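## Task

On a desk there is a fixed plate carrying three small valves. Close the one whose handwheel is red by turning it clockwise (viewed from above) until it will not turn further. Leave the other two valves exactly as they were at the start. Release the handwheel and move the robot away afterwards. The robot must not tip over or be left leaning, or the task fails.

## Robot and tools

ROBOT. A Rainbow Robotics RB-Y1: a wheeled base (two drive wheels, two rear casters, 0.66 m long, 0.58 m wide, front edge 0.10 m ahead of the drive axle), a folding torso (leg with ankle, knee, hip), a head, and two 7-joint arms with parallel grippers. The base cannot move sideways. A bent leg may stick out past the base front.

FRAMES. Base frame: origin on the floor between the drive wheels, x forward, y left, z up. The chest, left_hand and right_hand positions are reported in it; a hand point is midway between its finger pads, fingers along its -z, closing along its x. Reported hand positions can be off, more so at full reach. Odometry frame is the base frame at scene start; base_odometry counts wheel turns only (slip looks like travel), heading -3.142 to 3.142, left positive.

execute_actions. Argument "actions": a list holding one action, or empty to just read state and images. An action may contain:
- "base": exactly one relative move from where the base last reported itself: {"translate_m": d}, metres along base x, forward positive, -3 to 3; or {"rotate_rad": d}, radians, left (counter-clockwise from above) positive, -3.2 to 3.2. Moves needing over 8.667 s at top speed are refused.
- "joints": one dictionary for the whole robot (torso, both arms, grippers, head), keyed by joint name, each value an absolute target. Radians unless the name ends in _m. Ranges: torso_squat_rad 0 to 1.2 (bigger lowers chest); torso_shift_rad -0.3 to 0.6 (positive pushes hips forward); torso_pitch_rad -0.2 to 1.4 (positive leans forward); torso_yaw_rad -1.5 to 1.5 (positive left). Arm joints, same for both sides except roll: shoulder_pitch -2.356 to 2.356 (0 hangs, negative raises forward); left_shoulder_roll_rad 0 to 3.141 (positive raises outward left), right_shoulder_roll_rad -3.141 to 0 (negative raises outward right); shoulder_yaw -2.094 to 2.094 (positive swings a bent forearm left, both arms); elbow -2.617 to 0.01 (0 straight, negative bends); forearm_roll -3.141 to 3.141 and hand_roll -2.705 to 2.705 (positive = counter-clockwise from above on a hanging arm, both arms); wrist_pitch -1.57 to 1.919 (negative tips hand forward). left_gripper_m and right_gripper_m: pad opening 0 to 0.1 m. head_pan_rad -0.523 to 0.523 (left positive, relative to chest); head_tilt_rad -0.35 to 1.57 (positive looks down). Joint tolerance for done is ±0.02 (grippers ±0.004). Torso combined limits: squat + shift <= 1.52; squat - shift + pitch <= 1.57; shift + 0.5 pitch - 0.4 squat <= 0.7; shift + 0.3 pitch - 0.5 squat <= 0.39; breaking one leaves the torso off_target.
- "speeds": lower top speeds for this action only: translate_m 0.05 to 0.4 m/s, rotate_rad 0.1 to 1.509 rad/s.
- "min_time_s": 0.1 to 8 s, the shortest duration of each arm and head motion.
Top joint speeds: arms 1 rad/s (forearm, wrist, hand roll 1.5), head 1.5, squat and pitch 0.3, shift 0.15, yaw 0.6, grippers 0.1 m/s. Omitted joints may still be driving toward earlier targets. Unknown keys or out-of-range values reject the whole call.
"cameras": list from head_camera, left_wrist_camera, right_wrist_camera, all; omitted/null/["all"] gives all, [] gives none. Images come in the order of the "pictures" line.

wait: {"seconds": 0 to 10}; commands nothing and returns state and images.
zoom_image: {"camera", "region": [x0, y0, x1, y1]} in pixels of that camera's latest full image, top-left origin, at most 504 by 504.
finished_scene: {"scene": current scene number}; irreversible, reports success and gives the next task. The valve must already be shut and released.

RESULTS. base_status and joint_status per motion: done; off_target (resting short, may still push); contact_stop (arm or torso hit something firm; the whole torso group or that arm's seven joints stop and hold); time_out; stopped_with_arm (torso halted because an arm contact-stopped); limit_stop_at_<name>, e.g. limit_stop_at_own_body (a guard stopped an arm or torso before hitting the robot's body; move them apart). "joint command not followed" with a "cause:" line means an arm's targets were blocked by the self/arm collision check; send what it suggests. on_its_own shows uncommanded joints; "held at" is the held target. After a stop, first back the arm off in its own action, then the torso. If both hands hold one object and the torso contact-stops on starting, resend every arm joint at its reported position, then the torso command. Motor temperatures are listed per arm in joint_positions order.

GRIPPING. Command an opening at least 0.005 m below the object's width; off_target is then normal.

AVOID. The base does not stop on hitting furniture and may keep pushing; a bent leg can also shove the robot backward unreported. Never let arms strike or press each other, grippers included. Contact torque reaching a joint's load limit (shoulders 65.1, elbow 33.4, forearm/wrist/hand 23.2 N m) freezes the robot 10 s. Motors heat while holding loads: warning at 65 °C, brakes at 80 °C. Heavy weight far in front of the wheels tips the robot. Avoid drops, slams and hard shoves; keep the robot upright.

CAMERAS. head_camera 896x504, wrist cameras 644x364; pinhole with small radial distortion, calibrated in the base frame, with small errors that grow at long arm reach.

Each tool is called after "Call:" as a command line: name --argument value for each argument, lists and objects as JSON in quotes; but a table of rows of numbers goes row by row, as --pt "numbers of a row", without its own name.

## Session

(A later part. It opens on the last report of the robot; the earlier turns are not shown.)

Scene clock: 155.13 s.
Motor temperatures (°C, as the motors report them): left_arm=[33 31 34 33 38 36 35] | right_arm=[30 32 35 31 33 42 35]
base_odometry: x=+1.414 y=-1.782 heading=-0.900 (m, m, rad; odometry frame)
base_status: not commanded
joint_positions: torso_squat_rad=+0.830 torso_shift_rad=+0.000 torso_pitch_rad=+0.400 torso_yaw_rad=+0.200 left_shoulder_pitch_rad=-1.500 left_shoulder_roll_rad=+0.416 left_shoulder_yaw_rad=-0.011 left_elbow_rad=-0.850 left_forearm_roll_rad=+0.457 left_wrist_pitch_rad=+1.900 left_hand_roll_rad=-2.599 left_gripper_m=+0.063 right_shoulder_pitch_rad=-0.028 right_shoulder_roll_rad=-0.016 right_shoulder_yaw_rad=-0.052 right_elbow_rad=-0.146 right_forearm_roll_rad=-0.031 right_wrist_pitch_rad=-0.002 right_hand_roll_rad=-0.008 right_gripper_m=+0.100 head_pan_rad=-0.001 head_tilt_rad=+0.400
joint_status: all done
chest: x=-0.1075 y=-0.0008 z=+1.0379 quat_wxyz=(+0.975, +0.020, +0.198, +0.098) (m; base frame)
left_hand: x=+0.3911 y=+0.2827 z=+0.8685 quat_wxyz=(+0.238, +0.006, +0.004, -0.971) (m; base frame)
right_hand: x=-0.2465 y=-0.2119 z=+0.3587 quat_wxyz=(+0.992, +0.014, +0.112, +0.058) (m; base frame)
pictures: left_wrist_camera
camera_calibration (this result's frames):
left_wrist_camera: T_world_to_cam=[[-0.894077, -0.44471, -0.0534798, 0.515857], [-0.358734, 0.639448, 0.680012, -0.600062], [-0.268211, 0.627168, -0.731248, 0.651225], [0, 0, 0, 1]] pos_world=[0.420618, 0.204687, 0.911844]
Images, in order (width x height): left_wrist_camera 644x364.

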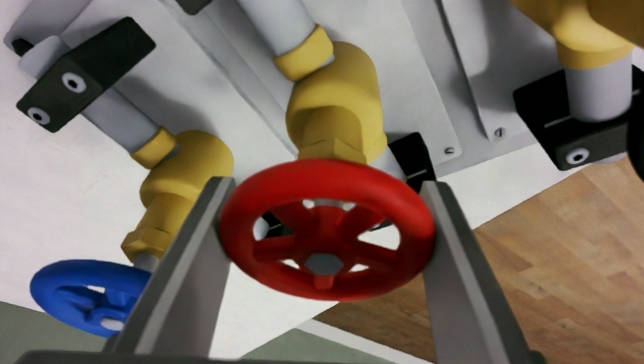

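Call:
execute_actions --actions '[{"joints":{"left_gripper_m":0.075}}]' --cameras '[]'

Call:
execute_actions --actions '[{"joints":{"left_hand_roll_rad":-2.0}}]' --cameras '[]'

Call:
execute_actions --actions '[{"joints":{"left_gripper_m":0.03}}]' --cameras '[]'

Call:
execute_actions --actions '[{"joints":{"left_hand_roll_rad":-2.6},"min_time_s":1.5}]' --cameras '["left_wrist_camera"]'

Scene clock: 168.27 s.
Motor temperatures (°C, as the motors report them): left_arm=[33 31 34 33 36 36 35] | right_arm=[30 32 35 31 33 42 35]
base_odometry: x=+1.414 y=-1.782 heading=-0.900 (m, m, rad; odometry frame)
base_status: not commanded
joint_positions: torso_squat_rad=+0.830 torso_shift_rad=+0.000 torso_pitch_rad=+0.400 torso_yaw_rad=+0.200 left_shoulder_pitch_rad=-1.500 left_shoulder_roll_rad=+0.416 left_shoulder_yaw_rad=-0.011 left_elbow_rad=-0.850 left_forearm_roll_rad=+0.457 left_wrist_pitch_rad=+1.900 left_hand_roll_rad=-2.600 left_gripper_m=+0.075 right_shoulder_pitch_rad=-0.028 right_shoulder_roll_rad=-0.016 right_shoulder_yaw_rad=-0.052 right_elbow_rad=-0.146 right_forearm_roll_rad=-0.031 right_wrist_pitch_rad=-0.002 right_hand_roll_rad=-0.008 right_gripper_m=+0.100 head_pan_rad=-0.001 head_tilt_rad=+0.400
joint_status: all done
chest: x=-0.1075 y=-0.0008 z=+1.0379 quat_wxyz=(+0.975, +0.020, +0.198, +0.098) (m; base frame)
left_hand: x=+0.3911 y=+0.2827 z=+0.8685 quat_wxyz=(+0.238, +0.006, +0.004, -0.971) (m; base frame)
right_hand: x=-0.2465 y=-0.2119 z=+0.3587 quat_wxyz=(+0.992, +0.014, +0.112, +0.058) (m; base frame)
pictures: none
No camera images: the call's "cameras" was empty. Leave "cameras" out to get every camera's image.

Scene clock: 169.27 s.
Motor temperatures (°C, as the motors report them): left_arm=[33 31 34 33 36 36 35] | right_arm=[30 32 35 31 33 42 35]
base_odometry: x=+1.414 y=-1.782 heading=-0.900 (m, m, rad; odometry frame)
base_status: not commanded
joint_positions: torso_squat_rad=+0.830 torso_shift_rad=+0.000 torso_pitch_rad=+0.400 torso_yaw_rad=+0.200 left_shoulder_pitch_rad=-1.500 left_shoulder_roll_rad=+0.416 left_shoulder_yaw_rad=-0.011 left_elbow_rad=-0.850 left_forearm_roll_rad=+0.457 left_wrist_pitch_rad=+1.900 left_hand_roll_rad=-2.000 left_gripper_m=+0.075 right_shoulder_pitch_rad=-0.028 right_shoulder_roll_rad=-0.016 right_shoulder_yaw_rad=-0.052 right_elbow_rad=-0.146 right_forearm_roll_rad=-0.031 right_wrist_pitch_rad=-0.002 right_hand_roll_rad=-0.008 right_gripper_m=+0.100 head_pan_rad=-0.001 head_tilt_rad=+0.400
joint_status: all done
chest: x=-0.1075 y=-0.0008 z=+1.0379 quat_wxyz=(+0.975, +0.020, +0.198, +0.098) (m; base frame)
left_hand: x=+0.3911 y=+0.2827 z=+0.8685 quat_wxyz=(+0.514, +0.007, +0.002, -0.858) (m; base frame)
right_hand: x=-0.2465 y=-0.2119 z=+0.3587 quat_wxyz=(+0.992, +0.014, +0.112, +0.058) (m; base frame)
pictures: none
No camera images: the call's "cameras" was empty. Leave "cameras" out to get every camera's image.

Scene clock: 170.20 s.
Motor temperatures (°C, as the motors report them): left_arm=[32 31 34 33 36 36 35] | right_arm=[30 32 35 31 33 42 35]
base_odometry: x=+1.414 y=-1.782 heading=-0.900 (m, m, rad; odometry frame)
base_status: not commanded
joint_positions: torso_squat_rad=+0.830 torso_shift_rad=+0.000 torso_pitch_rad=+0.400 torso_yaw_rad=+0.200 left_shoulder_pitch_rad=-1.500 left_shoulder_roll_rad=+0.416 left_shoulder_yaw_rad=-0.011 left_elbow_rad=-0.850 left_forearm_roll_rad=+0.457 left_wrist_pitch_rad=+1.900 left_hand_roll_rad=-2.000 left_gripper_m=+0.063 right_shoulder_pitch_rad=-0.028 right_shoulder_roll_rad=-0.016 right_shoulder_yaw_rad=-0.052 right_elbow_rad=-0.146 right_forearm_roll_rad=-0.031 right_wrist_pitch_rad=-0.002 right_hand_roll_rad=-0.008 right_gripper_m=+0.100 head_pan_rad=-0.001 head_tilt_rad=+0.400
joint_status: left_gripper_m off_target (ended at +0.063, target +0.030)
chest: x=-0.1075 y=-0.0008 z=+1.0379 quat_wxyz=(+0.975, +0.020, +0.198, +0.098) (m; base frame)
left_hand: x=+0.3910 y=+0.2824 z=+0.8684 quat_wxyz=(+0.514, +0.007, +0.002, -0.858) (m; base frame)
right_hand: x=-0.2465 y=-0.2119 z=+0.3587 quat_wxyz=(+0.992, +0.014, +0.112, +0.058) (m; base frame)
pictures: none
No camera images: the call's "cameras" was empty. Leave "cameras" out to get every camera's image.

Scene clock: 172.00 s.
Motor temperatures (°C, as the motors report them): left_arm=[32 31 34 33 36 36 35] | right_arm=[30 32 35 31 33 42 35]
base_odometry: x=+1.414 y=-1.782 heading=-0.900 (m, m, rad; odometry frame)
base_status: not commanded
joint_positions: torso_squat_rad=+0.830 torso_shift_rad=+0.000 torso_pitch_rad=+0.400 torso_yaw_rad=+0.200 left_shoulder_pitch_rad=-1.500 left_shoulder_roll_rad=+0.417 left_shoulder_yaw_rad=-0.011 left_elbow_rad=-0.850 left_forearm_roll_rad=+0.457 left_wrist_pitch_rad=+1.900 left_hand_roll_rad=-2.599 left_gripper_m=+0.063 right_shoulder_pitch_rad=-0.028 right_shoulder_roll_rad=-0.016 right_shoulder_yaw_rad=-0.052 right_elbow_rad=-0.146 right_forearm_roll_rad=-0.031 right_wrist_pitch_rad=-0.002 right_hand_roll_rad=-0.008 right_gripper_m=+0.100 head_pan_rad=-0.001 head_tilt_rad=+0.400
joint_status: all done
chest: x=-0.1075 y=-0.0008 z=+1.0379 quat_wxyz=(+0.975, +0.020, +0.198, +0.098) (m; base frame)
left_hand: x=+0.3909 y=+0.2831 z=+0.8684 quat_wxyz=(+0.238, +0.006, +0.004, -0.971) (m; base frame)
right_hand: x=-0.2465 y=-0.2119 z=+0.3587 quat_wxyz=(+0.992, +0.014, +0.112, +0.058) (m; base frame)
pictures: left_wrist_camera
camera_calibration (this result's frames):
left_wrist_camera: T_world_to_cam=[[-0.893748, -0.445395, -0.0532693, 0.515746], [-0.358932, 0.638865, 0.680455, -0.6005], [-0.26904, 0.627275, -0.730851, 0.650777], [0, 0, 0, 1]] pos_world=[0.420493, 0.205133, 0.911707]
Images, in order (width x height): left_wrist_camera 644x364.

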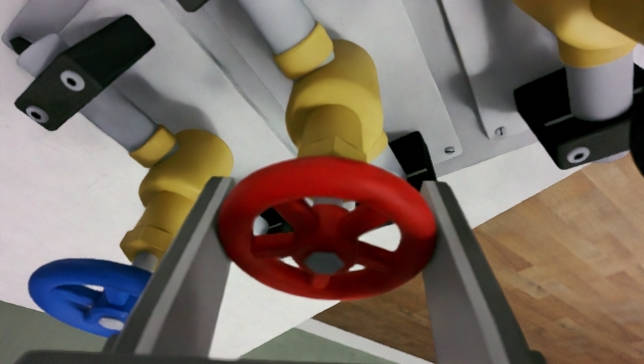

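It's tight.

Call:
execute_actions --actions '[{"joints":{"left_gripper_m":0.078}}]' --cameras '[]'

Call:
execute_actions --actions '[{"joints":{"torso_squat_rad":0.5}}]' --cameras '[]'

Call:
execute_actions --actions '[{"base":{"translate_m":-0.4}}]' --cameras '[]'

Call:
finished_scene --scene 1

Scene clock: 181.70 s.
Motor temperatures (°C, as the motors report them): left_arm=[32 31 34 33 35 35 35] | right_arm=[30 32 35 31 33 42 35]
base_odometry: x=+1.414 y=-1.782 heading=-0.900 (m, m, rad; odometry frame)
base_status: not commanded
joint_positions: torso_squat_rad=+0.830 torso_shift_rad=+0.000 torso_pitch_rad=+0.400 torso_yaw_rad=+0.200 left_shoulder_pitch_rad=-1.500 left_shoulder_roll_rad=+0.416 left_shoulder_yaw_rad=-0.011 left_elbow_rad=-0.850 left_forearm_roll_rad=+0.457 left_wrist_pitch_rad=+1.900 left_hand_roll_rad=-2.600 left_gripper_m=+0.078 right_shoulder_pitch_rad=-0.028 right_shoulder_roll_rad=-0.016 right_shoulder_yaw_rad=-0.052 right_elbow_rad=-0.146 right_forearm_roll_rad=-0.031 right_wrist_pitch_rad=-0.002 right_hand_roll_rad=-0.008 right_gripper_m=+0.100 head_pan_rad=-0.001 head_tilt_rad=+0.400
joint_status: all done
chest: x=-0.1075 y=-0.0008 z=+1.0379 quat_wxyz=(+0.975, +0.020, +0.198, +0.098) (m; base frame)
left_hand: x=+0.3909 y=+0.2829 z=+0.8684 quat_wxyz=(+0.238, +0.006, +0.004, -0.971) (m; base frame)
right_hand: x=-0.2465 y=-0.2119 z=+0.3587 quat_wxyz=(+0.992, +0.014, +0.112, +0.058) (m; base frame)
pictures: none
No camera images: the call's "cameras" was empty. Leave "cameras" out to get every camera's image.

Scene clock: 183.57 s.
Motor temperatures (°C, as the motors report them): left_arm=[32 31 34 33 35 35 35] | right_arm=[30 32 35 31 33 42 35]
base_odometry: x=+1.414 y=-1.782 heading=-0.900 (m, m, rad; odometry frame)
base_status: not commanded
joint_positions: torso_squat_rad=+0.500 torso_shift_rad=+0.000 torso_pitch_rad=+0.400 torso_yaw_rad=+0.200 left_shoulder_pitch_rad=-1.500 left_shoulder_roll_rad=+0.416 left_shoulder_yaw_rad=-0.011 left_elbow_rad=-0.850 left_forearm_roll_rad=+0.457 left_wrist_pitch_rad=+1.900 left_hand_roll_rad=-2.600 left_gripper_m=+0.078 right_shoulder_pitch_rad=-0.028 right_shoulder_roll_rad=-0.016 right_shoulder_yaw_rad=-0.052 right_elbow_rad=-0.146 right_forearm_roll_rad=-0.031 right_wrist_pitch_rad=-0.002 right_hand_roll_rad=-0.008 right_gripper_m=+0.100 head_pan_rad=-0.001 head_tilt_rad=+0.400
joint_status: all done
chest: x=-0.1076 y=-0.0010 z=+1.1798 quat_wxyz=(+0.975, +0.020, +0.198, +0.098) (m; base frame)
left_hand: x=+0.3908 y=+0.2827 z=+1.0102 quat_wxyz=(+0.238, +0.006, +0.004, -0.971) (m; base frame)
right_hand: x=-0.2465 y=-0.2121 z=+0.5006 quat_wxyz=(+0.992, +0.014, +0.112, +0.058) (m; base frame)
pictures: none
No camera images: the call's "cameras" was empty. Leave "cameras" out to get every camera's image.

Scene clock: 186.33 s.
Motor temperatures (°C, as the motors report them): left_arm=[32 31 34 33 35 35 35] | right_arm=[30 32 35 31 33 42 35]
base_odometry: x=+1.166 y=-1.469 heading=-0.898 (m, m, rad; odometry frame)
base_status: done
joint_positions: torso_squat_rad=+0.500 torso_shift_rad=+0.000 torso_pitch_rad=+0.400 torso_yaw_rad=+0.200 left_shoulder_pitch_rad=-1.500 left_shoulder_roll_rad=+0.416 left_shoulder_yaw_rad=-0.011 left_elbow_rad=-0.850 left_forearm_roll_rad=+0.457 left_wrist_pitch_rad=+1.900 left_hand_roll_rad=-2.600 left_gripper_m=+0.078 right_shoulder_pitch_rad=-0.028 right_shoulder_roll_rad=-0.016 right_shoulder_yaw_rad=-0.052 right_elbow_rad=-0.146 right_forearm_roll_rad=-0.031 right_wrist_pitch_rad=-0.002 right_hand_roll_rad=-0.008 right_gripper_m=+0.100 head_pan_rad=-0.001 head_tilt_rad=+0.400
joint_status: not commanded
chest: x=-0.1076 y=-0.0010 z=+1.1798 quat_wxyz=(+0.975, +0.020, +0.198, +0.098) (m; base frame)
left_hand: x=+0.3908 y=+0.2826 z=+1.0103 quat_wxyz=(+0.238, +0.006, +0.004, -0.971) (m; base frame)
right_hand: x=-0.2466 y=-0.2121 z=+0.5006 quat_wxyz=(+0.992, +0.014, +0.112, +0.058) (m; base frame)
pictures: none
No camera images: the call's "cameras" was empty. Leave "cameras" out to get every camera's image.

The scene is finished: the task was done.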